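# Four arms place a cable runway's far end on a bracket

## Task

Set the runway's far end securely on the bracket so it sits between the lugs, then open the grippers and withdraw. It only counts if the runway stays there without any robot supporting it.

## Robot and tools

Setup: four identical i2rt Big YAM arms, named arm1, arm2, arm3 and arm4. Each has six revolute joints, a two-finger parallel gripper and a wrist camera (arm1_cam_wrist through arm4_cam_wrist). Two fixed room cameras, cam_high and cam_low, also watch the scene. With joints 1 and 6 at zero and the hand level and aimed forward, the wrist camera rides on top of the hand looking toward the fingertips. Maximum reach is roughly 1.0 m from the joint1 axis. Loose objects may occasionally get a brief shove from outside.

Frames: the shared scene frame has its origin on the floor with +z upward. The hand point is midway between the fingertips; the hand z axis runs along the fingers and the fingers close along hand y. No call takes Cartesian poses, and the robots' foot poses are never printed, so all motion is commanded in joint space.

execute_actions(actions, cameras): actions is a list holding either one action or nothing. An empty list moves nothing and just reports the robot states plus images. An action is a single object keyed by arm name, and each arm entry holds one field, "joints", which maps joint names to absolute targets (never offsets from the current position). Any subset of joints or arms may be named. Names, units and allowed ranges: joint1_rad -2.879 to 2.879 (base yaw, positive is counter-clockwise seen from above, zero points where the foot faces); joint2_rad 0 to 3.141 (shoulder, zero has the upper arm pointing back and about level, increasing lifts it and then brings it forward); joint3_rad 0 to 3.019 (elbow, zero is fully folded, increasing opens it); joint4_rad -1.692 to 1.57 (hand pitch, positive tips the fingers up); joint5_rad -1.57 to 1.57 (sideways hand swing, positive toward the arm's right); joint6_rad -2.094 to 2.094 (hand roll, positive is clockwise viewed from behind the hand); gripper_m 0 to 0.093 metres, the fingertip separation. Joints count as arrived within ±0.045, 0.14, 0.09, 0.055, 0.03, 0.035 rad and ±0.003 m respectively. All motions in an action begin together but may finish at different moments; each joint has its own speed, so the hand can trace a wide curve between postures. An action runs for at most 15 s. An unknown key or out-of-range value rejects the entire call and nothing moves. cameras lists which images to return, in the order shown on the pictures line; omitted, null or ["all"] gives every camera, [] gives none.

wait(seconds): 0 to 10 s, sends no new command and returns the same report as an empty action. zoom_image(camera, region): enlarges a part of that camera's most recent full image; region is [x0, y0, x1, y1] in pixels from the top-left, no larger than 504 by 504. read_manual(section): only "licences", giving URDF licence text; it moves nothing. finished_scene(scene): pass the current scene's number; it ends the scene permanently and reports whether the goal was met, so call it only once the runway rests on the bracket unsupported and the arms are clear.

Reading results: joint_positions gives current angles and gripper_m. Joint torques are raw drive outputs in arm-joint order, with per-arm offsets, scale and noise; they are nonzero even in free air and are unreliable as contact evidence. joint_status reports how each commanded motion ended. off_target: stopped short and possibly still pushing. contact_stop or time_out: the joint settles where it stopped, though after time_out it may keep a target within 0.375, 0.375, 0.113, 0.225, 0.075, 0.3 rad (joints 1 to 6) of its position and continue pushing, moving on if the path frees up; send its reported position to relieve that. not_followed, with a "joint command not followed" line and usually a cause: a self- or inter-arm collision check rejected that arm's joint targets (its gripper command still runs), and the arm may keep retrying those targets until it gets acceptable ones. on_its_own covers anything not commanded by this call; its "held at" value is the held target, not the measured position. Joints left out of an action may still be driving toward older targets. Targets very close to the current reading may produce no motion. A joint holding weight will sag slowly.

Hazards: the arms do not stop on contact and can push hard. A hard squeeze between two arms fails the task and ends the run; a strong impact may too, and the clearance check can react late and ignores fingers, gripper housings and wrist cameras. Nothing reports arm-to-arm contact; an object touching an arm is fine. Sustained pushing or load heats motors, even while you deliberate: a MOTOR HOT line appears from 85 °C, and at 100 °C the arm's motors and gripper release until cooled, so it drops (OVER-TEMPERATURE FAULT, with limit_stop_at_motor_heat in joint_status; resend the target afterwards). Knocking anything off the work area or onto the floor is a failure, and drops, slips, slams or heavy pushes lower the outcome. The simulation keeps running while you think, with the robots holding the last command, so keep replies brief and motions efficient. Gripper pad force is about 50 to 62 N per finger, lower on some units.

Each tool is called after "Request:" as name(argument=value, ...), one argument or row to a line, values as JSON.

## Session

Request:
execute_actions(
  actions=[],
)

Scene clock: 0.00 s.
Joint torques (N m, as the arm reports them, + toward a larger angle): no reading
Motor temperatures (°C, as the motors report them): arm1=[24 23 22 22 24 24] | arm2=[24 25 24 23 24 22] | arm3=[25 23 22 24 23 23] | arm4=[22 25 23 22 24 22]
arm1.joint_positions: joint1_rad=+0.250 joint2_rad=+0.622 joint3_rad=+1.376 joint4_rad=-1.515 joint5_rad=-0.133 joint6_rad=+0.164 gripper_m=+0.095
arm1.joint_status: not commanded
arm1.hand: x=-1.0459 y=-0.2780 z=+1.2921 quat_wxyz=(-0.184, +0.655, -0.641, -0.356) (m; scene frame)
arm2.joint_positions: joint1_rad=+0.399 joint2_rad=+0.644 joint3_rad=+1.402 joint4_rad=-1.387 joint5_rad=+0.104 joint6_rad=-0.029 gripper_m=+0.094
arm2.joint_status: not commanded
arm2.hand: x=-0.2354 y=+0.2882 z=+1.3591 quat_wxyz=(-0.332, -0.526, -0.721, +0.307) (m; scene frame)
arm3.joint_positions: joint1_rad=-0.134 joint2_rad=+0.501 joint3_rad=+1.429 joint4_rad=-1.226 joint5_rad=+0.035 joint6_rad=-0.352 gripper_m=+0.094
arm3.joint_status: not commanded
arm3.hand: x=+0.6207 y=-0.3507 z=+1.4462 quat_wxyz=(-0.480, +0.668, -0.450, -0.347) (m; scene frame)
arm4.joint_positions: joint1_rad=+0.086 joint2_rad=+0.450 joint3_rad=+1.365 joint4_rad=-1.510 joint5_rad=-0.130 joint6_rad=+0.466 gripper_m=+0.094
arm4.joint_status: not commanded
arm4.hand: x=+1.2726 y=+0.3676 z=+1.2971 quat_wxyz=(-0.451, -0.675, -0.565, +0.151) (m; scene frame)
pictures: arm1_cam_wrist, arm2_cam_wrist, arm3_cam_wrist, arm4_cam_wrist, cam_high, cam_low
Images, in order (width x height): arm1_cam_wrist 616x616, arm2_cam_wrist 616x616, arm3_cam_wrist 616x616, arm4_cam_wrist 616x616, cam_high 504x504, cam_low 504x504.

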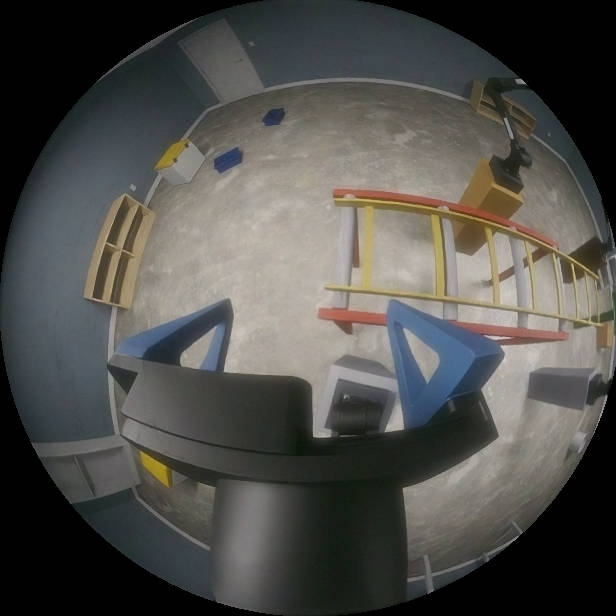

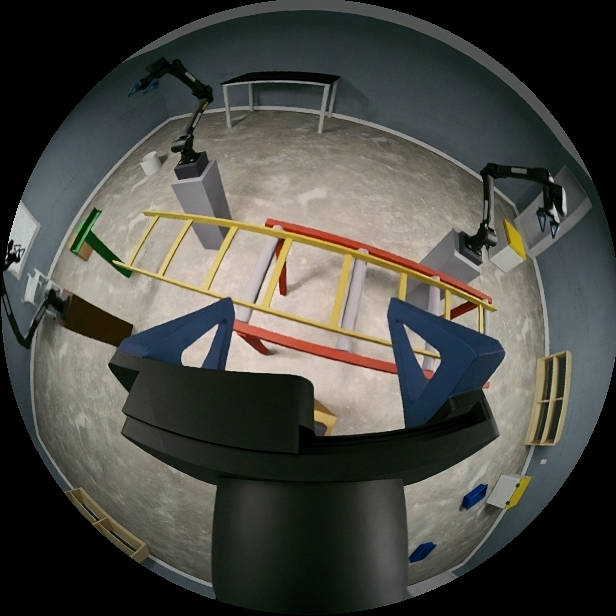

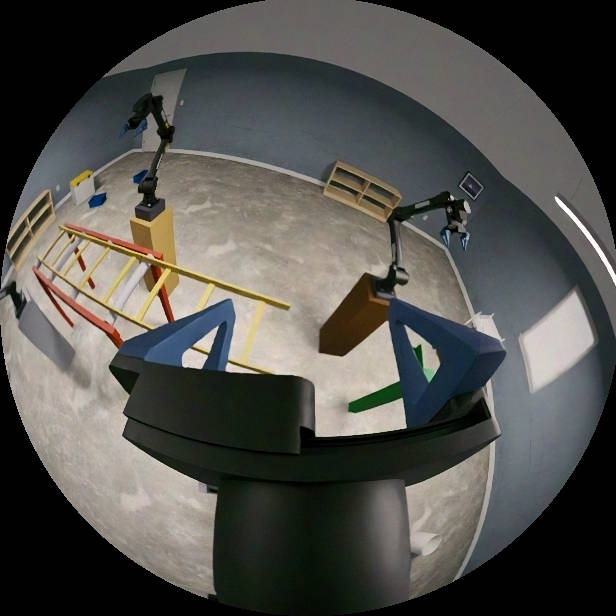

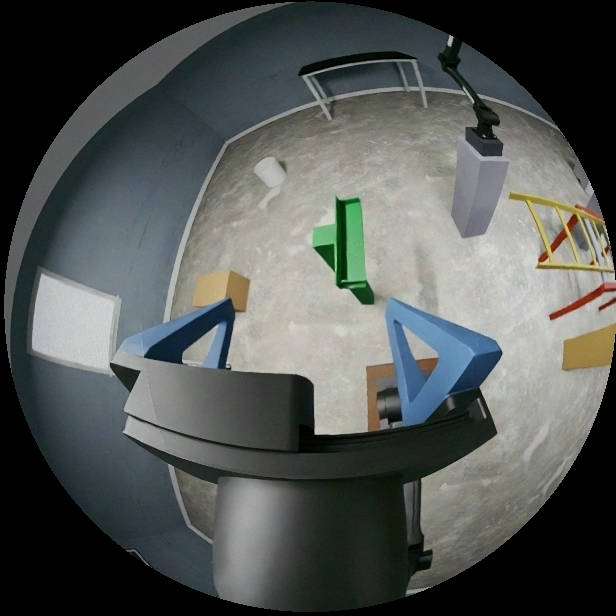

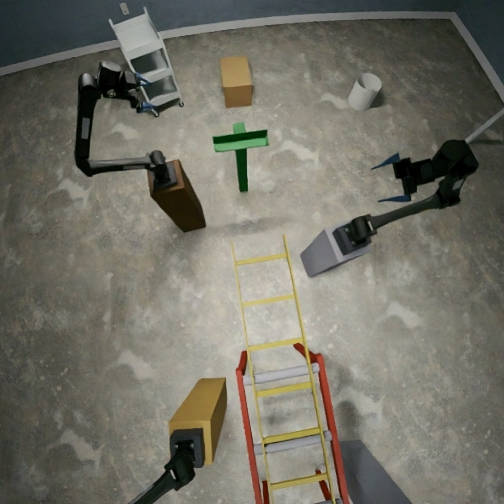

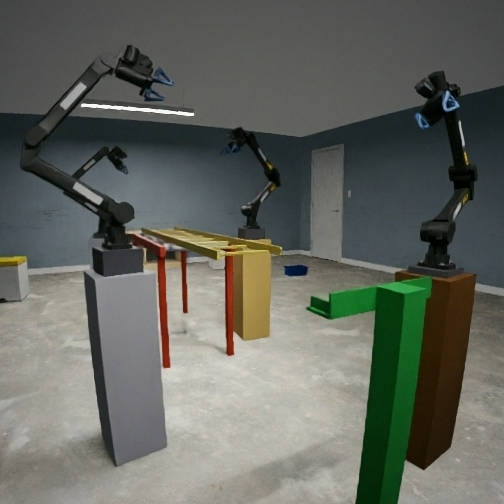

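Request:
execute_actions(
  actions=[
    {"arm3":{"joints":{"joint1_rad":0.259,"joint2_rad":1.937,"joint3_rad":1.798,"joint4_rad":-1.432,"joint5_rad":0,"joint6_rad":0.463}},"arm4":{"joints":{"joint1_rad":0.3,"joint2_rad":1.6,"joint3_rad":1.55,"joint4_rad":-1.52,"joint5_rad":0,"joint6_rad":0.43}}},
  ],
  cameras=["arm3_cam_wrist","arm4_cam_wrist","cam_high","cam_low"],
)

Scene clock: 5.30 s.
Joint torques (N m, as the arm reports them, + toward a larger angle): arm1=[-1.52  3.01 11.39  2.01 -0.04 -0.12] | arm2=[-0.18  0.98  9.93  1.99 -0.01 -0.01] | arm3=[ -0.01 -23.08  10.65   0.     0.02   0.05] | arm4=[  0.88 -16.02  10.79  -0.15   0.17  -0.14]
Motor temperatures (°C, as the motors report them): arm1=[24 23 23 22 24 24] | arm2=[24 25 25 23 24 22] | arm3=[25 23 23 24 23 23] | arm4=[22 25 24 22 24 22]
arm1.joint_positions: joint1_rad=+0.250 joint2_rad=+0.622 joint3_rad=+1.376 joint4_rad=-1.515 joint5_rad=-0.133 joint6_rad=+0.164 gripper_m=+0.095
arm1.joint_status: not commanded
arm1.hand: x=-1.0459 y=-0.2780 z=+1.2921 quat_wxyz=(-0.184, +0.655, -0.641, -0.356) (m; scene frame)
arm2.joint_positions: joint1_rad=+0.399 joint2_rad=+0.644 joint3_rad=+1.402 joint4_rad=-1.387 joint5_rad=+0.104 joint6_rad=-0.029 gripper_m=+0.094
arm2.joint_status: not commanded
arm2.hand: x=-0.2354 y=+0.2882 z=+1.3591 quat_wxyz=(-0.332, -0.526, -0.721, +0.307) (m; scene frame)
arm3.joint_positions: joint1_rad=+0.251 joint2_rad=+1.958 joint3_rad=+1.768 joint4_rad=-1.419 joint5_rad=+0.003 joint6_rad=+0.452 gripper_m=+0.094
arm3.joint_status: all done
arm3.hand: x=+0.3631 y=-0.0051 z=+0.9796 quat_wxyz=(+0.010, +0.707, -0.707, +0.016) (m; scene frame)
arm4.joint_positions: joint1_rad=+0.295 joint2_rad=+1.598 joint3_rad=+1.528 joint4_rad=-1.512 joint5_rad=-0.003 joint6_rad=+0.441 gripper_m=+0.094
arm4.joint_status: all done
arm4.hand: x=+1.4183 y=+0.0670 z=+1.0129 quat_wxyz=(+0.001, -0.712, -0.702, +0.000) (m; scene frame)
pictures: arm3_cam_wrist, arm4_cam_wrist, cam_high, cam_low
Images, in order (width x height): arm3_cam_wrist 616x616, arm4_cam_wrist 616x616, cam_high 504x504, cam_low 504x504.

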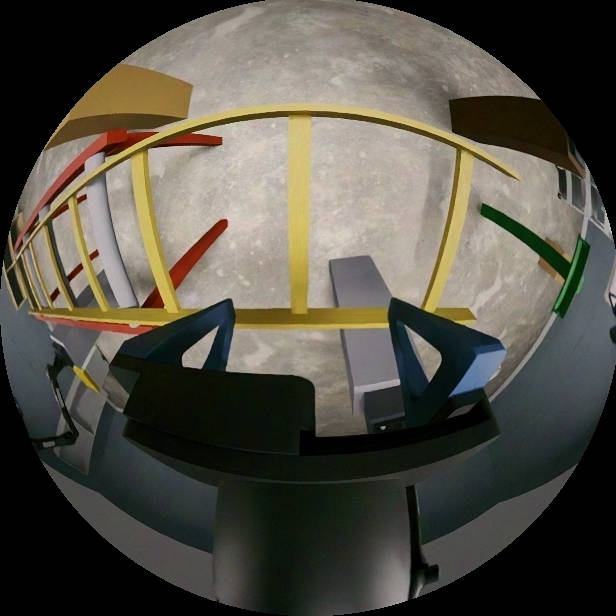

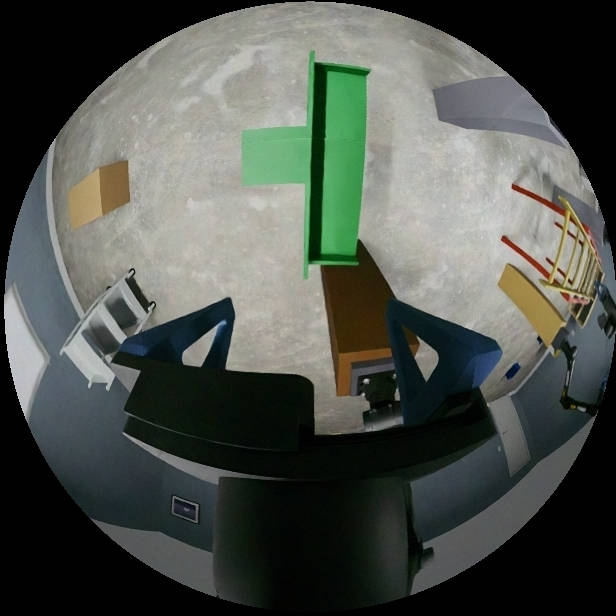

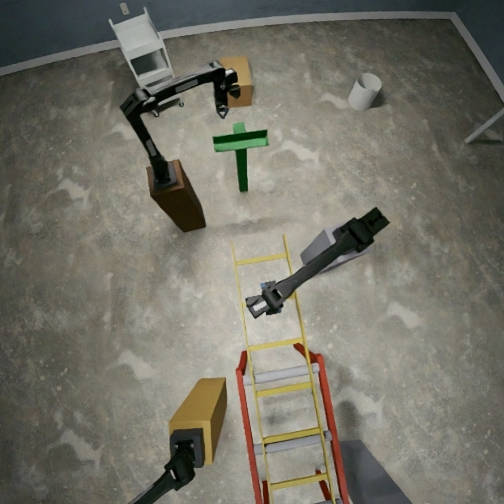

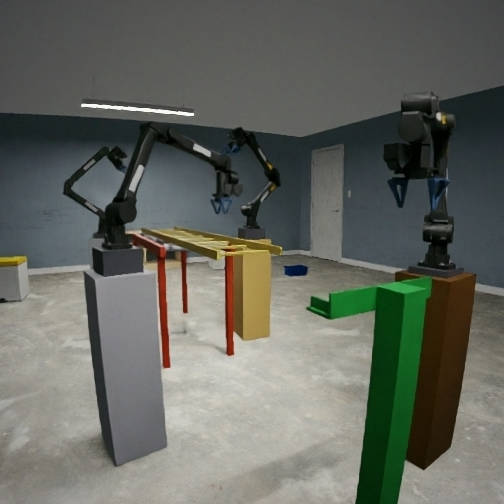

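Request:
execute_actions(
  actions=[
    {"arm3":{"joints":{"joint1_rad":0.282,"joint2_rad":2.07,"joint3_rad":1.61,"joint4_rad":-1.08,"joint6_rad":0.48}}},
  ],
  cameras=["arm3_cam_wrist","cam_low"],
)

Request:
zoom_image(
  camera="cam_low",
  region=[130,180,330,300],
)

Scene clock: 7.60 s.
Joint torques (N m, as the arm reports them, + toward a larger angle): arm1=[-1.59  3.02 11.39  2.01 -0.04 -0.12] | arm2=[-0.35  1.73  9.79  2.27 -0.03  0.  ] | arm3=[  0.   -23.49   9.37   1.28   0.06   0.04] | arm4=[  0.03 -16.34  10.78  -0.15   0.18  -0.17]
Motor temperatures (°C, as the motors report them): arm1=[24 23 23 22 24 24] | arm2=[24 25 25 23 24 22] | arm3=[25 23 24 24 23 23] | arm4=[22 25 25 22 24 22]
arm1.joint_positions: joint1_rad=+0.250 joint2_rad=+0.622 joint3_rad=+1.376 joint4_rad=-1.515 joint5_rad=-0.133 joint6_rad=+0.164 gripper_m=+0.095
arm1.joint_status: not commanded
arm1.hand: x=-1.0459 y=-0.2780 z=+1.2921 quat_wxyz=(-0.184, +0.655, -0.641, -0.356) (m; scene frame)
arm2.joint_positions: joint1_rad=+0.399 joint2_rad=+0.644 joint3_rad=+1.402 joint4_rad=-1.387 joint5_rad=+0.104 joint6_rad=-0.029 gripper_m=+0.094
arm2.joint_status: not commanded
arm2.hand: x=-0.2354 y=+0.2882 z=+1.3591 quat_wxyz=(-0.332, -0.526, -0.721, +0.307) (m; scene frame)
arm3.joint_positions: joint1_rad=+0.277 joint2_rad=+2.088 joint3_rad=+1.586 joint4_rad=-1.095 joint5_rad=+0.003 joint6_rad=+0.469 gripper_m=+0.094
arm3.joint_status: all done
arm3.hand: x=+0.3466 y=-0.0099 z=+0.8386 quat_wxyz=(+0.008, +0.710, -0.704, +0.011) (m; scene frame)
arm4.joint_positions: joint1_rad=+0.295 joint2_rad=+1.598 joint3_rad=+1.528 joint4_rad=-1.512 joint5_rad=-0.003 joint6_rad=+0.441 gripper_m=+0.094
arm4.joint_status: not commanded
arm4.hand: x=+1.4183 y=+0.0670 z=+1.0129 quat_wxyz=(+0.001, -0.712, -0.702, +0.000) (m; scene frame)
pictures: arm3_cam_wrist, cam_low
Images, in order (width x height): arm3_cam_wrist 616x616, cam_low 504x504.

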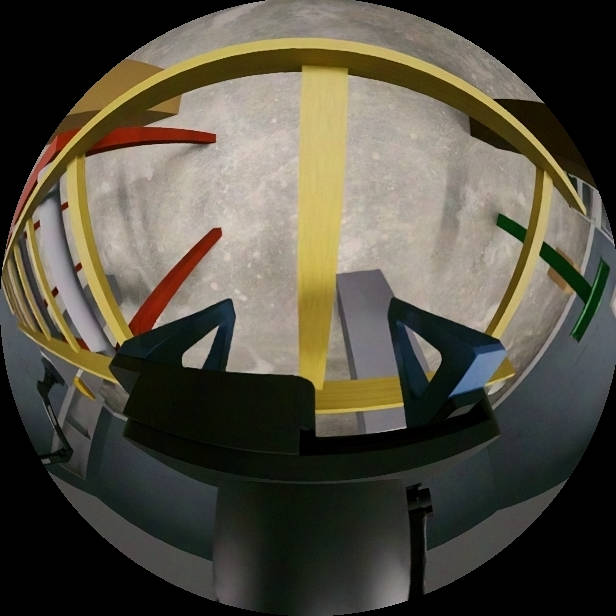

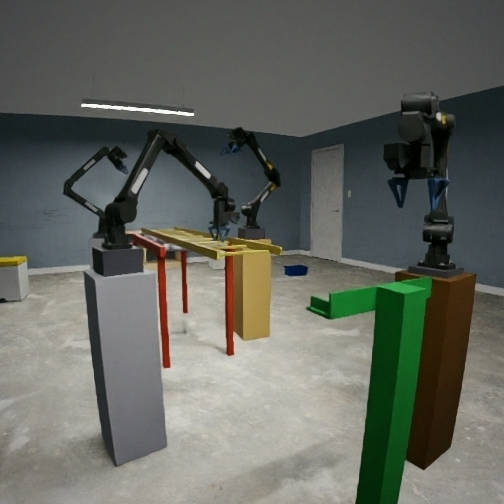

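Region (130, 180, 330, 300) of cam_low's 504x504 image, scaled by 2.520, with more detail than that image has; it fills the top 302 rows of this view, and the rest is white.

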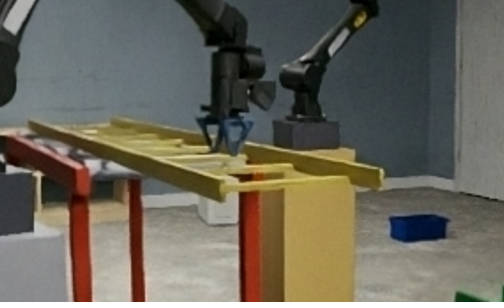

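Request:
execute_actions(
  actions=[
    {"arm3":{"joints":{"joint1_rad":0.262,"joint2_rad":2.14,"joint3_rad":1.585,"joint4_rad":-0.965,"joint6_rad":0.51}}},
  ],
  cameras=[],
)

Request:
execute_actions(
  actions=[
    {"arm3":{"joints":{"gripper_m":0}}},
  ],
  cameras=["arm3_cam_wrist","cam_low"],
)

Scene clock: 9.13 s.
Joint torques (N m, as the arm reports them, + toward a larger angle): arm1=[-1.56  3.04 11.39  2.02 -0.04 -0.12] | arm2=[0.4  1.46 9.95 2.08 0.   0.01] | arm3=[ -1.3  -22.42   7.73   1.41   0.04   0.01] | arm4=[  0.7  -16.04  10.75  -0.24   0.14  -0.14]
Motor temperatures (°C, as the motors report them): arm1=[24 23 24 22 24 24] | arm2=[24 25 25 23 24 22] | arm3=[25 23 24 24 23 23] | arm4=[22 25 25 22 24 22]
arm1.joint_positions: joint1_rad=+0.250 joint2_rad=+0.622 joint3_rad=+1.376 joint4_rad=-1.515 joint5_rad=-0.133 joint6_rad=+0.164 gripper_m=+0.095
arm1.joint_status: not commanded
arm1.hand: x=-1.0459 y=-0.2780 z=+1.2921 quat_wxyz=(-0.184, +0.655, -0.641, -0.356) (m; scene frame)
arm2.joint_positions: joint1_rad=+0.399 joint2_rad=+0.644 joint3_rad=+1.402 joint4_rad=-1.387 joint5_rad=+0.104 joint6_rad=-0.029 gripper_m=+0.094
arm2.joint_status: not commanded
arm2.hand: x=-0.2354 y=+0.2882 z=+1.3591 quat_wxyz=(-0.332, -0.526, -0.721, +0.307) (m; scene frame)
arm3.joint_positions: joint1_rad=+0.274 joint2_rad=+2.148 joint3_rad=+1.577 joint4_rad=-0.981 joint5_rad=+0.003 joint6_rad=+0.499 gripper_m=+0.094
arm3.joint_status: all done
arm3.hand: x=+0.3410 y=+0.0039 z=+0.8004 quat_wxyz=(+0.002, +0.698, -0.716, -0.010) (m; scene frame)
arm4.joint_positions: joint1_rad=+0.295 joint2_rad=+1.598 joint3_rad=+1.528 joint4_rad=-1.512 joint5_rad=-0.003 joint6_rad=+0.441 gripper_m=+0.094
arm4.joint_status: not commanded
arm4.hand: x=+1.4183 y=+0.0670 z=+1.0129 quat_wxyz=(+0.001, -0.712, -0.702, +0.000) (m; scene frame)
pictures: none
No camera images: the call's "cameras" was empty. Leave "cameras" out to get every camera's image.

Scene clock: 9.87 s.
Joint torques (N m, as the arm reports them, + toward a larger angle): arm1=[-1.57  3.04 11.4   2.01 -0.04 -0.12] | arm2=[-0.01  2.   10.04  2.08  0.01 -0.01] | arm3=[ -0.58 -22.33   8.17   1.42   0.1    0.04] | arm4=[  0.43 -15.65  10.84  -0.07   0.18  -0.15]
Motor temperatures (°C, as the motors report them): arm1=[24 23 24 22 24 24] | arm2=[24 25 25 23 24 22] | arm3=[25 23 24 24 23 23] | arm4=[22 25 25 22 24 22]
arm1.joint_positions: joint1_rad=+0.250 joint2_rad=+0.622 joint3_rad=+1.376 joint4_rad=-1.515 joint5_rad=-0.133 joint6_rad=+0.164 gripper_m=+0.095
arm1.joint_status: not commanded
arm1.hand: x=-1.0459 y=-0.2780 z=+1.2921 quat_wxyz=(-0.184, +0.655, -0.641, -0.356) (m; scene frame)
arm2.joint_positions: joint1_rad=+0.399 joint2_rad=+0.644 joint3_rad=+1.402 joint4_rad=-1.387 joint5_rad=+0.104 joint6_rad=-0.029 gripper_m=+0.094
arm2.joint_status: not commanded
arm2.hand: x=-0.2354 y=+0.2882 z=+1.3591 quat_wxyz=(-0.332, -0.526, -0.721, +0.307) (m; scene frame)
arm3.joint_positions: joint1_rad=+0.264 joint2_rad=+2.146 joint3_rad=+1.571 joint4_rad=-0.981 joint5_rad=+0.000 joint6_rad=+0.499 gripper_m=+0.024
arm3.joint_status: gripper_m off_target (ended at +0.024, target +0.000)
arm3.hand: x=+0.3469 y=+0.0041 z=+0.7994 quat_wxyz=(+0.003, +0.695, -0.719, -0.009) (m; scene frame)
arm4.joint_positions: joint1_rad=+0.295 joint2_rad=+1.598 joint3_rad=+1.528 joint4_rad=-1.512 joint5_rad=-0.003 joint6_rad=+0.441 gripper_m=+0.094
arm4.joint_status: not commanded
arm4.hand: x=+1.4183 y=+0.0670 z=+1.0129 quat_wxyz=(+0.001, -0.712, -0.702, +0.000) (m; scene frame)
pictures: arm3_cam_wrist, cam_low
Images, in order (width x height): arm3_cam_wrist 616x616, cam_low 504x504.

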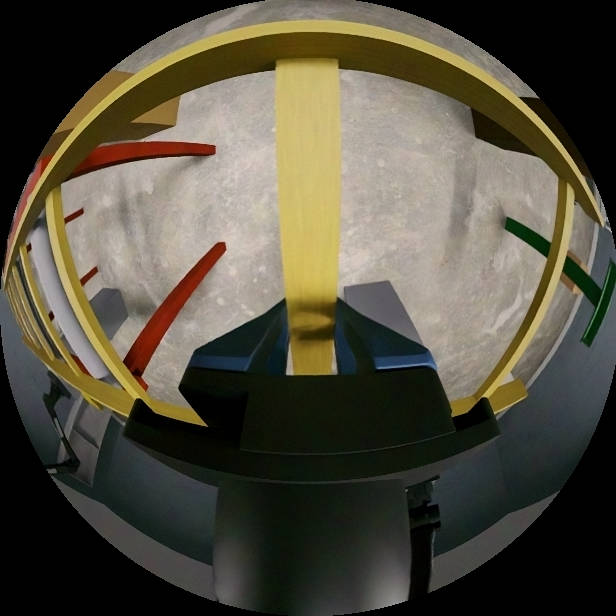

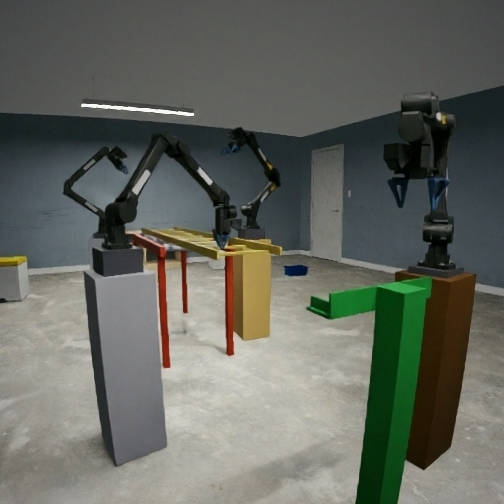

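Request:
execute_actions(
  actions=[
    {"arm3":{"joints":{"joint1_rad":0.08,"joint2_rad":2.01,"joint3_rad":1.405,"joint4_rad":-0.92,"joint6_rad":0.315}}},
  ],
  cameras=[],
)

Request:
execute_actions(
  actions=[
    {"arm3":{"joints":{"joint1_rad":-0.135,"joint2_rad":1.96,"joint3_rad":1.33,"joint4_rad":-0.89,"joint6_rad":0.1}}},
  ],
  cameras=["arm3_cam_wrist","cam_low","cam_high"],
)

Scene clock: 12.70 s.
Joint torques (N m, as the arm reports them, + toward a larger angle): arm1=[-1.57  3.05 11.38  2.01 -0.04 -0.12] | arm2=[-0.35  1.74 10.05  2.1   0.    0.02] | arm3=[ -0.31 -22.72   8.76  -0.29   0.08  -0.1 ] | arm4=[  1.31 -16.2   10.7   -0.43   0.16  -0.2 ]
Motor temperatures (°C, as the motors report them): arm1=[24 23 24 22 24 24] | arm2=[24 25 26 23 24 22] | arm3=[25 24 24 24 23 23] | arm4=[22 25 25 22 24 22]
arm1.joint_positions: joint1_rad=+0.250 joint2_rad=+0.622 joint3_rad=+1.376 joint4_rad=-1.515 joint5_rad=-0.133 joint6_rad=+0.164 gripper_m=+0.095
arm1.joint_status: not commanded
arm1.hand: x=-1.0459 y=-0.2780 z=+1.2921 quat_wxyz=(-0.184, +0.655, -0.641, -0.356) (m; scene frame)
arm2.joint_positions: joint1_rad=+0.399 joint2_rad=+0.644 joint3_rad=+1.402 joint4_rad=-1.387 joint5_rad=+0.104 joint6_rad=-0.029 gripper_m=+0.094
arm2.joint_status: not commanded
arm2.hand: x=-0.2354 y=+0.2882 z=+1.3591 quat_wxyz=(-0.332, -0.526, -0.721, +0.307) (m; scene frame)
arm3.joint_positions: joint1_rad=+0.078 joint2_rad=+2.039 joint3_rad=+1.379 joint4_rad=-0.900 joint5_rad=+0.001 joint6_rad=+0.317 gripper_m=+0.024
arm3.joint_status: all done
arm3.hand: x=+0.4665 y=-0.0040 z=+0.7983 quat_wxyz=(+0.003, +0.693, -0.721, -0.007) (m; scene frame)
arm4.joint_positions: joint1_rad=+0.295 joint2_rad=+1.598 joint3_rad=+1.528 joint4_rad=-1.512 joint5_rad=-0.003 joint6_rad=+0.441 gripper_m=+0.094
arm4.joint_status: not commanded
arm4.hand: x=+1.4183 y=+0.0670 z=+1.0129 quat_wxyz=(+0.001, -0.712, -0.702, +0.000) (m; scene frame)
pictures: none
No camera images: the call's "cameras" was empty. Leave "cameras" out to get every camera's image.

Scene clock: 14.77 s.
Joint torques (N m, as the arm reports them, + toward a larger angle): arm1=[-1.55  3.02 11.4   2.   -0.04 -0.12] | arm2=[0.08 0.77 9.94 2.18 0.03 0.  ] | arm3=[ -1.19 -23.49   7.97   0.13   0.18  -0.2 ] | arm4=[ -0.2  -17.1   10.95  -0.23   0.19  -0.13]
Motor temperatures (°C, as the motors report them): arm1=[24 23 24 22 24 24] | arm2=[24 25 26 23 24 22] | arm3=[25 24 24 24 23 23] | arm4=[22 25 25 22 24 22]
arm1.joint_positions: joint1_rad=+0.250 joint2_rad=+0.622 joint3_rad=+1.376 joint4_rad=-1.515 joint5_rad=-0.133 joint6_rad=+0.164 gripper_m=+0.095
arm1.joint_status: not commanded
arm1.hand: x=-1.0459 y=-0.2780 z=+1.2921 quat_wxyz=(-0.184, +0.655, -0.641, -0.356) (m; scene frame)
arm2.joint_positions: joint1_rad=+0.399 joint2_rad=+0.644 joint3_rad=+1.402 joint4_rad=-1.387 joint5_rad=+0.104 joint6_rad=-0.029 gripper_m=+0.094
arm2.joint_status: not commanded
arm2.hand: x=-0.2354 y=+0.2882 z=+1.3591 quat_wxyz=(-0.332, -0.526, -0.721, +0.307) (m; scene frame)
arm3.joint_positions: joint1_rad=-0.128 joint2_rad=+2.001 joint3_rad=+1.311 joint4_rad=-0.879 joint5_rad=-0.003 joint6_rad=+0.114 gripper_m=+0.024
arm3.joint_status: all done
arm3.hand: x=+0.5804 y=-0.0051 z=+0.7965 quat_wxyz=(+0.006, +0.693, -0.721, -0.003) (m; scene frame)
arm4.joint_positions: joint1_rad=+0.295 joint2_rad=+1.598 joint3_rad=+1.528 joint4_rad=-1.512 joint5_rad=-0.003 joint6_rad=+0.441 gripper_m=+0.094
arm4.joint_status: not commanded
arm4.hand: x=+1.4183 y=+0.0670 z=+1.0129 quat_wxyz=(+0.001, -0.712, -0.702, +0.000) (m; scene frame)
pictures: arm3_cam_wrist, cam_high, cam_low
Images, in order (width x height): arm3_cam_wrist 616x616, cam_high 504x504, cam_low 504x504.

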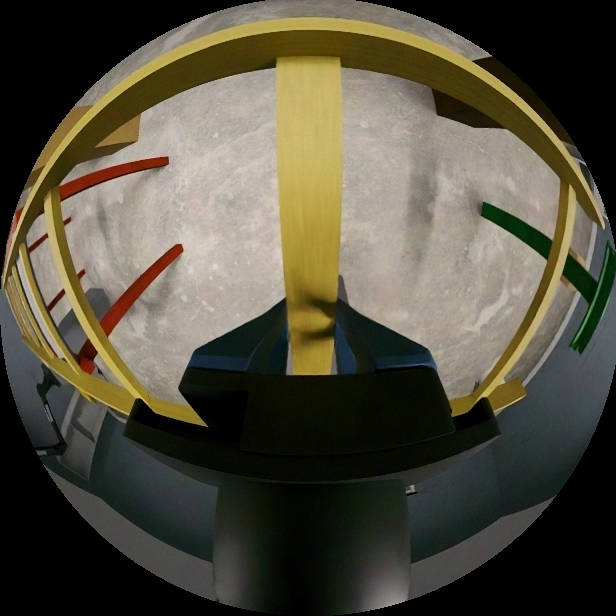

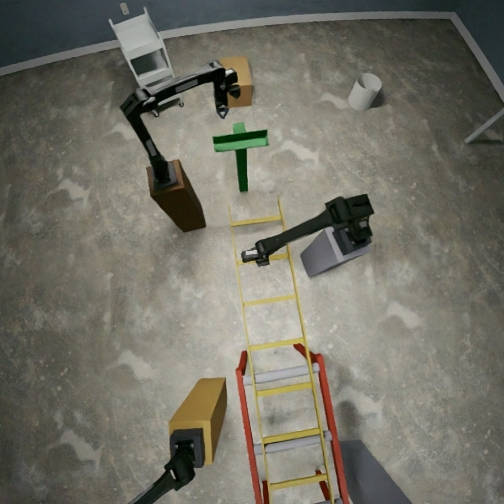

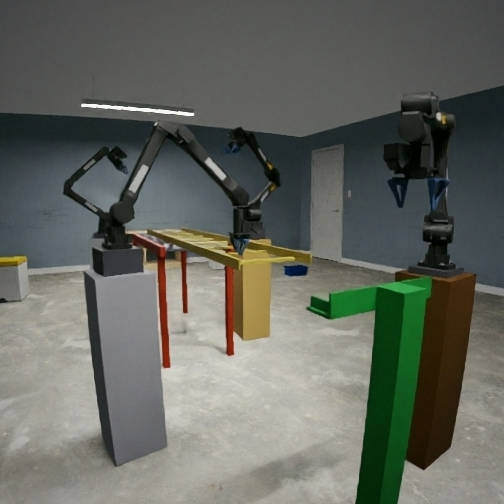

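Request:
execute_actions(
  actions=[
    {"arm3":{"joints":{"joint1_rad":-0.395,"joint2_rad":1.93,"joint3_rad":1.405,"joint4_rad":-0.915,"joint6_rad":-0.17}}},
  ],
  cameras=["arm3_cam_wrist","cam_low"],
)

Scene clock: 17.63 s.
Joint torques (N m, as the arm reports them, + toward a larger angle): arm1=[-1.58  3.01 11.38  2.01 -0.04 -0.12] | arm2=[-0.34  1.14  9.99  2.21 -0.01  0.  ] | arm3=[ -0.88 -29.22  11.72   0.01   0.23  -0.25] | arm4=[  0.05 -15.45  10.7   -0.32   0.19  -0.17]
Motor temperatures (°C, as the motors report them): arm1=[24 23 24 22 24 24] | arm2=[24 25 26 23 24 22] | arm3=[25 24 25 24 23 23] | arm4=[22 26 26 22 24 22]
arm1.joint_positions: joint1_rad=+0.250 joint2_rad=+0.622 joint3_rad=+1.376 joint4_rad=-1.515 joint5_rad=-0.133 joint6_rad=+0.164 gripper_m=+0.095
arm1.joint_status: not commanded
arm1.hand: x=-1.0459 y=-0.2780 z=+1.2921 quat_wxyz=(-0.184, +0.655, -0.641, -0.356) (m; scene frame)
arm2.joint_positions: joint1_rad=+0.399 joint2_rad=+0.644 joint3_rad=+1.402 joint4_rad=-1.387 joint5_rad=+0.104 joint6_rad=-0.029 gripper_m=+0.094
arm2.joint_status: not commanded
arm2.hand: x=-0.2354 y=+0.2882 z=+1.3591 quat_wxyz=(-0.332, -0.526, -0.721, +0.307) (m; scene frame)
arm3.joint_positions: joint1_rad=-0.392 joint2_rad=+2.024 joint3_rad=+1.339 joint4_rad=-0.902 joint5_rad=-0.005 joint6_rad=-0.150 gripper_m=+0.024
arm3.joint_status: all done
arm3.hand: x=+0.7216 y=-0.0097 z=+0.7917 quat_wxyz=(+0.014, +0.693, -0.721, +0.001) (m; scene frame)
arm4.joint_positions: joint1_rad=+0.295 joint2_rad=+1.598 joint3_rad=+1.528 joint4_rad=-1.512 joint5_rad=-0.003 joint6_rad=+0.441 gripper_m=+0.094
arm4.joint_status: not commanded
arm4.hand: x=+1.4183 y=+0.0670 z=+1.0129 quat_wxyz=(+0.001, -0.712, -0.702, +0.000) (m; scene frame)
pictures: arm3_cam_wrist, cam_low
Images, in order (width x height): arm3_cam_wrist 616x616, cam_low 504x504.

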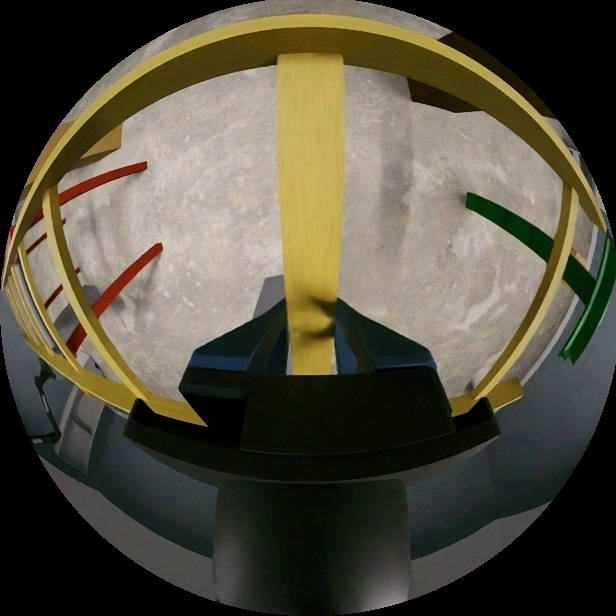

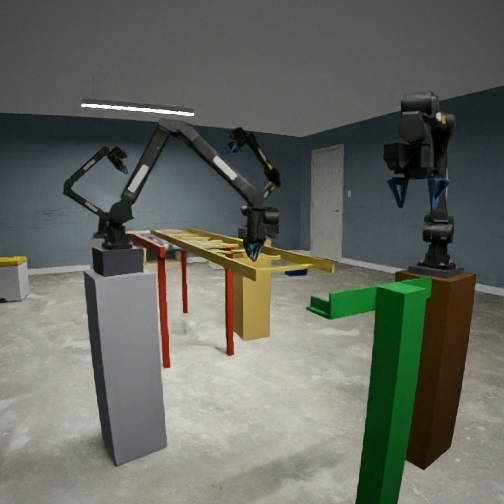

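Request:
execute_actions(
  actions=[
    {"arm4":{"joints":{"joint1_rad":-0.655,"joint2_rad":1.79,"joint3_rad":1.47,"joint4_rad":-1.21,"joint6_rad":-0.5}}},
  ],
  cameras=["arm4_cam_wrist","cam_low"],
)

Scene clock: 20.13 s.
Joint torques (N m, as the arm reports them, + toward a larger angle): arm1=[-1.59  3.05 11.38  2.   -0.04 -0.13] | arm2=[ 0.14  1.04 10.06  2.13 -0.03 -0.02] | arm3=[ -0.77 -28.71  11.75   0.     0.24  -0.25] | arm4=[  0.47 -22.04   9.46   0.55  -0.05  -0.15]
Motor temperatures (°C, as the motors report them): arm1=[24 23 25 22 24 24] | arm2=[24 25 26 23 24 22] | arm3=[25 25 26 24 23 23] | arm4=[22 26 26 22 24 22]
arm1.joint_positions: joint1_rad=+0.250 joint2_rad=+0.622 joint3_rad=+1.376 joint4_rad=-1.515 joint5_rad=-0.133 joint6_rad=+0.164 gripper_m=+0.095
arm1.joint_status: not commanded
arm1.hand: x=-1.0459 y=-0.2780 z=+1.2921 quat_wxyz=(-0.184, +0.655, -0.641, -0.356) (m; scene frame)
arm2.joint_positions: joint1_rad=+0.399 joint2_rad=+0.644 joint3_rad=+1.402 joint4_rad=-1.387 joint5_rad=+0.104 joint6_rad=-0.029 gripper_m=+0.094
arm2.joint_status: not commanded
arm2.hand: x=-0.2354 y=+0.2882 z=+1.3591 quat_wxyz=(-0.332, -0.526, -0.721, +0.307) (m; scene frame)
arm3.joint_positions: joint1_rad=-0.392 joint2_rad=+2.024 joint3_rad=+1.339 joint4_rad=-0.902 joint5_rad=-0.005 joint6_rad=-0.150 gripper_m=+0.024
arm3.joint_status: not commanded
arm3.hand: x=+0.7216 y=-0.0097 z=+0.7917 quat_wxyz=(+0.014, +0.693, -0.721, +0.001) (m; scene frame)
arm4.joint_positions: joint1_rad=-0.659 joint2_rad=+1.812 joint3_rad=+1.459 joint4_rad=-1.217 joint5_rad=+0.001 joint6_rad=-0.488 gripper_m=+0.094
arm4.joint_status: all done
arm4.hand: x=+0.9495 y=+0.0374 z=+0.8820 quat_wxyz=(-0.003, -0.721, -0.693, +0.003) (m; scene frame)
pictures: arm4_cam_wrist, cam_low
Images, in order (width x height): arm4_cam_wrist 616x616, cam_low 504x504.

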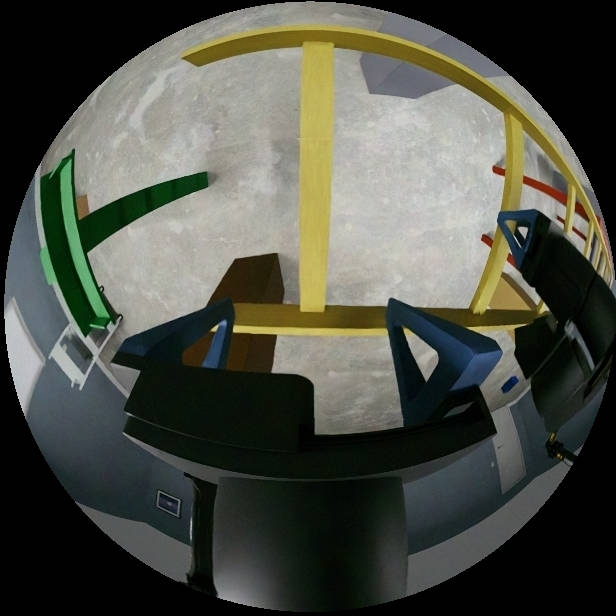

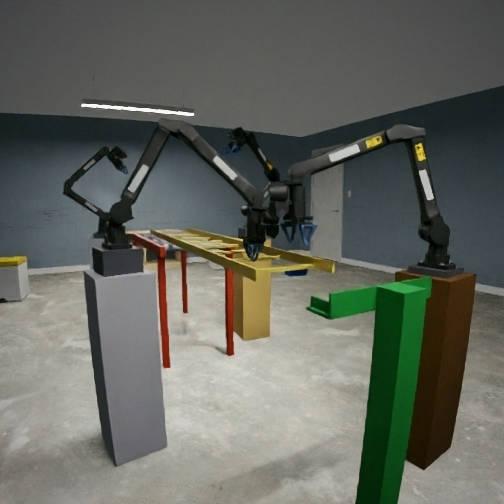

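Request:
execute_actions(
  actions=[
    {"arm4":{"joints":{"joint1_rad":-0.64,"joint2_rad":1.952,"joint3_rad":1.422,"joint4_rad":-1.01}}},
  ],
  cameras=[],
)

Request:
execute_actions(
  actions=[
    {"arm4":{"joints":{"gripper_m":0}}},
  ],
  cameras=["arm4_cam_wrist","cam_low"],
)

Scene clock: 21.83 s.
Joint torques (N m, as the arm reports them, + toward a larger angle): arm1=[-1.57  3.03 11.39  2.   -0.05 -0.12] | arm2=[ 0.24  1.49  9.9   2.18  0.   -0.05] | arm3=[ -1.08 -28.58  11.81  -0.06   0.28  -0.24] | arm4=[  0.93 -21.68   8.4    0.62   0.05  -0.2 ]
Motor temperatures (°C, as the motors report them): arm1=[24 23 25 22 24 24] | arm2=[24 25 26 23 24 22] | arm3=[25 25 26 24 23 23] | arm4=[22 26 26 22 24 22]
arm1.joint_positions: joint1_rad=+0.250 joint2_rad=+0.622 joint3_rad=+1.376 joint4_rad=-1.515 joint5_rad=-0.133 joint6_rad=+0.164 gripper_m=+0.095
arm1.joint_status: not commanded
arm1.hand: x=-1.0459 y=-0.2780 z=+1.2921 quat_wxyz=(-0.184, +0.655, -0.641, -0.356) (m; scene frame)
arm2.joint_positions: joint1_rad=+0.399 joint2_rad=+0.644 joint3_rad=+1.402 joint4_rad=-1.387 joint5_rad=+0.104 joint6_rad=-0.029 gripper_m=+0.094
arm2.joint_status: not commanded
arm2.hand: x=-0.2354 y=+0.2882 z=+1.3591 quat_wxyz=(-0.332, -0.526, -0.721, +0.307) (m; scene frame)
arm3.joint_positions: joint1_rad=-0.392 joint2_rad=+2.024 joint3_rad=+1.339 joint4_rad=-0.902 joint5_rad=-0.005 joint6_rad=-0.150 gripper_m=+0.024
arm3.joint_status: not commanded
arm3.hand: x=+0.7216 y=-0.0097 z=+0.7917 quat_wxyz=(+0.014, +0.693, -0.721, +0.001) (m; scene frame)
arm4.joint_positions: joint1_rad=-0.646 joint2_rad=+1.958 joint3_rad=+1.408 joint4_rad=-1.025 joint5_rad=+0.001 joint6_rad=-0.489 gripper_m=+0.094
arm4.joint_status: all done
arm4.hand: x=+0.9480 y=+0.0195 z=+0.7880 quat_wxyz=(-0.003, -0.716, -0.698, +0.001) (m; scene frame)
pictures: none
No camera images: the call's "cameras" was empty. Leave "cameras" out to get every camera's image.

Scene clock: 22.57 s.
Joint torques (N m, as the arm reports them, + toward a larger angle): arm1=[-1.63  3.01 11.39  2.   -0.04 -0.12] | arm2=[-0.24  1.45  9.94  2.04 -0.01  0.02] | arm3=[ -0.98 -28.99  11.67  -0.01   0.19  -0.23] | arm4=[  0.69 -21.44   8.68   0.46  -0.17  -0.17]
Motor temperatures (°C, as the motors report them): arm1=[24 23 25 22 24 24] | arm2=[24 25 26 23 24 22] | arm3=[25 25 26 24 23 23] | arm4=[22 26 26 22 24 22]
arm1.joint_positions: joint1_rad=+0.250 joint2_rad=+0.622 joint3_rad=+1.376 joint4_rad=-1.515 joint5_rad=-0.133 joint6_rad=+0.164 gripper_m=+0.095
arm1.joint_status: not commanded
arm1.hand: x=-1.0459 y=-0.2780 z=+1.2921 quat_wxyz=(-0.184, +0.655, -0.641, -0.356) (m; scene frame)
arm2.joint_positions: joint1_rad=+0.399 joint2_rad=+0.644 joint3_rad=+1.402 joint4_rad=-1.387 joint5_rad=+0.104 joint6_rad=-0.029 gripper_m=+0.094
arm2.joint_status: not commanded
arm2.hand: x=-0.2354 y=+0.2882 z=+1.3591 quat_wxyz=(-0.332, -0.526, -0.721, +0.307) (m; scene frame)
arm3.joint_positions: joint1_rad=-0.393 joint2_rad=+2.024 joint3_rad=+1.339 joint4_rad=-0.902 joint5_rad=-0.004 joint6_rad=-0.151 gripper_m=+0.024
arm3.joint_status: not commanded
arm3.hand: x=+0.7223 y=-0.0097 z=+0.7917 quat_wxyz=(+0.013, +0.693, -0.721, +0.001) (m; scene frame)
arm4.joint_positions: joint1_rad=-0.648 joint2_rad=+1.958 joint3_rad=+1.408 joint4_rad=-1.019 joint5_rad=+0.005 joint6_rad=-0.487 gripper_m=+0.025
arm4.joint_status: gripper_m off_target (ended at +0.025, target +0.000)
arm4.hand: x=+0.9456 y=+0.0193 z=+0.7880 quat_wxyz=(-0.002, -0.717, -0.697, +0.004) (m; scene frame)
pictures: arm4_cam_wrist, cam_low
Images, in order (width x height): arm4_cam_wrist 616x616, cam_low 504x504.

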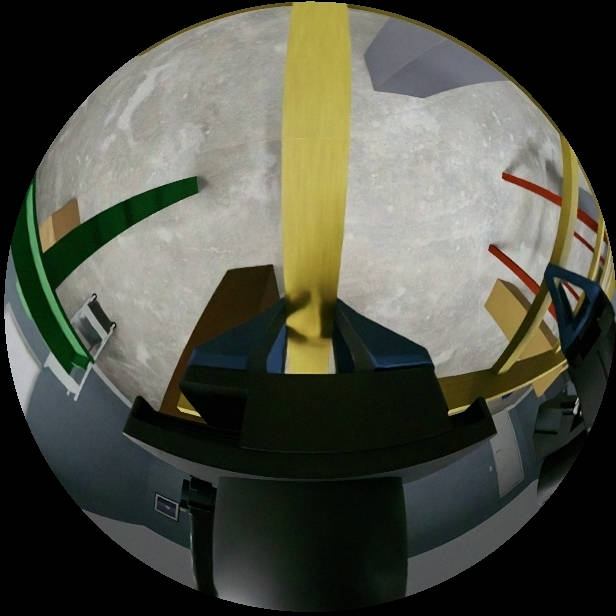

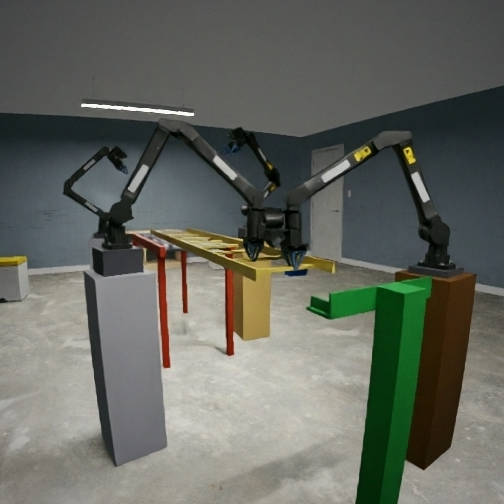

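Request:
execute_actions(
  actions=[
    {"arm3":{"joints":{"joint1_rad":-0.586,"joint2_rad":1.955,"joint3_rad":1.55,"joint4_rad":-0.995,"joint6_rad":-0.36}},"arm4":{"joints":{"joint1_rad":-0.452,"joint2_rad":1.71,"joint3_rad":1.315,"joint4_rad":-1.03,"joint6_rad":-0.3}}},
  ],
  cameras=[],
)

Request:
execute_actions(
  actions=[
    {"arm3":{"joints":{"joint1_rad":-0.75,"joint2_rad":2.03,"joint3_rad":1.765,"joint4_rad":-1.12,"joint6_rad":-0.525}},"arm4":{"joints":{"joint1_rad":-0.231,"joint2_rad":1.625,"joint3_rad":1.275,"joint4_rad":-1.065,"joint6_rad":-0.08}}},
  ],
  cameras=["arm4_cam_wrist","cam_low","cam_high"],
)

Request:
zoom_image(
  camera="cam_high",
  region=[190,110,310,220],
)

Scene clock: 25.83 s.
Joint torques (N m, as the arm reports them, + toward a larger angle): arm1=[-1.57  3.01 11.39  2.   -0.05 -0.12] | arm2=[ 0.13  0.7   9.98  1.99 -0.01  0.  ] | arm3=[ -1.24 -30.22  13.43   0.13  -0.19  -0.17] | arm4=[  0.93 -28.49  11.74  -0.13   0.33  -0.05]
Motor temperatures (°C, as the motors report them): arm1=[24 23 25 22 24 24] | arm2=[24 25 26 23 24 22] | arm3=[25 26 27 24 23 23] | arm4=[22 26 26 22 24 22]
arm1.joint_positions: joint1_rad=+0.250 joint2_rad=+0.622 joint3_rad=+1.376 joint4_rad=-1.515 joint5_rad=-0.133 joint6_rad=+0.164 gripper_m=+0.095
arm1.joint_status: not commanded
arm1.hand: x=-1.0459 y=-0.2780 z=+1.2921 quat_wxyz=(-0.184, +0.655, -0.641, -0.356) (m; scene frame)
arm2.joint_positions: joint1_rad=+0.399 joint2_rad=+0.644 joint3_rad=+1.402 joint4_rad=-1.387 joint5_rad=+0.104 joint6_rad=-0.029 gripper_m=+0.094
arm2.joint_status: not commanded
arm2.hand: x=-0.2354 y=+0.2882 z=+1.3591 quat_wxyz=(-0.332, -0.526, -0.721, +0.307) (m; scene frame)
arm3.joint_positions: joint1_rad=-0.581 joint2_rad=+2.052 joint3_rad=+1.470 joint4_rad=-0.986 joint5_rad=+0.008 joint6_rad=-0.351 gripper_m=+0.024
arm3.joint_status: all done
arm3.hand: x=+0.8352 y=-0.0047 z=+0.8157 quat_wxyz=(+0.003, +0.697, -0.717, +0.001) (m; scene frame)
arm4.joint_positions: joint1_rad=-0.462 joint2_rad=+1.812 joint3_rad=+1.263 joint4_rad=-1.020 joint5_rad=-0.009 joint6_rad=-0.301 gripper_m=+0.025
arm4.joint_status: all done
arm4.hand: x=+1.0580 y=+0.0228 z=+0.8152 quat_wxyz=(-0.008, -0.717, -0.697, +0.002) (m; scene frame)
pictures: none
No camera images: the call's "cameras" was empty. Leave "cameras" out to get every camera's image.

Scene clock: 27.40 s.
Joint torques (N m, as the arm reports them, + toward a larger angle): arm1=[-1.59  3.05 11.38  2.01 -0.04 -0.12] | arm2=[-0.32  0.73  9.78  2.05  0.01  0.01] | arm3=[ -0.9  -33.91  13.21   0.35  -0.33  -0.13] | arm4=[ -0.41 -26.72  13.16  -0.12   0.61  -0.07]
Motor temperatures (°C, as the motors report them): arm1=[24 23 25 22 24 24] | arm2=[24 25 27 23 24 22] | arm3=[25 26 28 24 23 23] | arm4=[22 26 26 22 24 22]
arm1.joint_positions: joint1_rad=+0.250 joint2_rad=+0.622 joint3_rad=+1.376 joint4_rad=-1.515 joint5_rad=-0.133 joint6_rad=+0.164 gripper_m=+0.095
arm1.joint_status: not commanded
arm1.hand: x=-1.0459 y=-0.2780 z=+1.2921 quat_wxyz=(-0.184, +0.655, -0.641, -0.356) (m; scene frame)
arm2.joint_positions: joint1_rad=+0.399 joint2_rad=+0.644 joint3_rad=+1.402 joint4_rad=-1.387 joint5_rad=+0.104 joint6_rad=-0.029 gripper_m=+0.094
arm2.joint_status: not commanded
arm2.hand: x=-0.2354 y=+0.2882 z=+1.3591 quat_wxyz=(-0.332, -0.526, -0.721, +0.307) (m; scene frame)
arm3.joint_positions: joint1_rad=-0.745 joint2_rad=+2.138 joint3_rad=+1.695 joint4_rad=-1.114 joint5_rad=+0.012 joint6_rad=-0.517 gripper_m=+0.024
arm3.joint_status: all done
arm3.hand: x=+0.9488 y=-0.0016 z=+0.8390 quat_wxyz=(-0.002, +0.697, -0.717, +0.002) (m; scene frame)
arm4.joint_positions: joint1_rad=-0.236 joint2_rad=+1.720 joint3_rad=+1.204 joint4_rad=-1.060 joint5_rad=-0.017 joint6_rad=-0.076 gripper_m=+0.025
arm4.joint_status: all done
arm4.hand: x=+1.1732 y=+0.0266 z=+0.8389 quat_wxyz=(-0.009, -0.717, -0.697, -0.004) (m; scene frame)
pictures: arm4_cam_wrist, cam_high, cam_low
Images, in order (width x height): arm4_cam_wrist 616x616, cam_high 504x504, cam_low 504x504.

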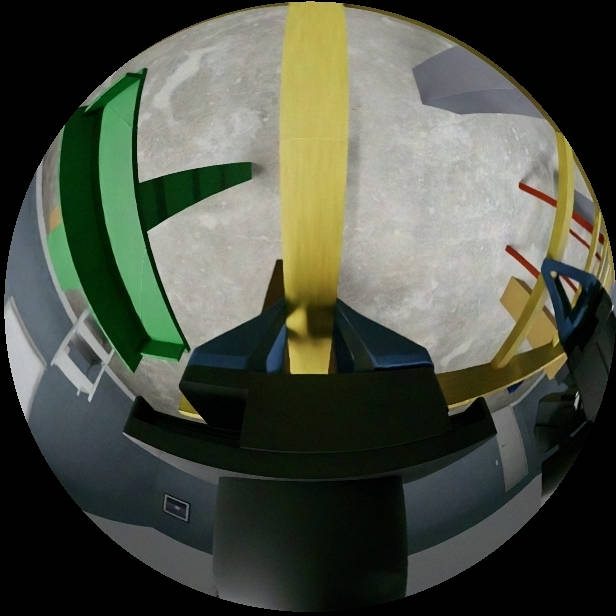

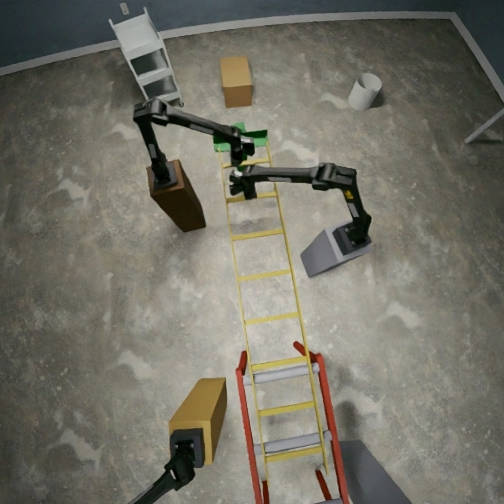

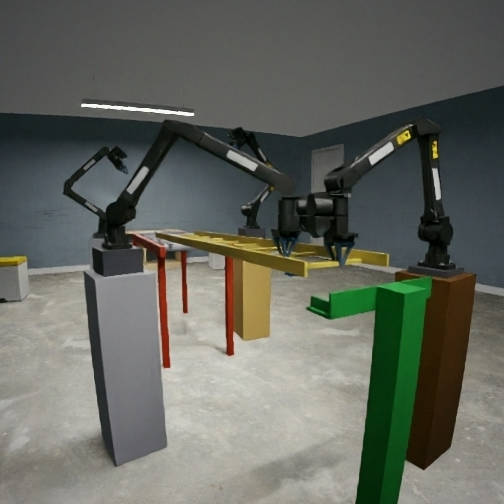

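Region (190, 110, 310, 220) of cam_high's 504x504 image, scaled by 4.200, with more detail than that image has; it fills the top 462 rows of this view, and the rest is white.

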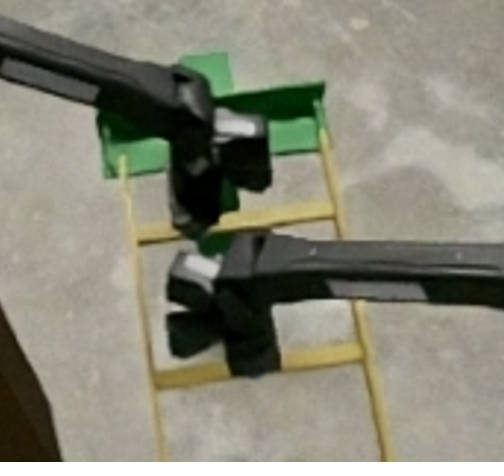

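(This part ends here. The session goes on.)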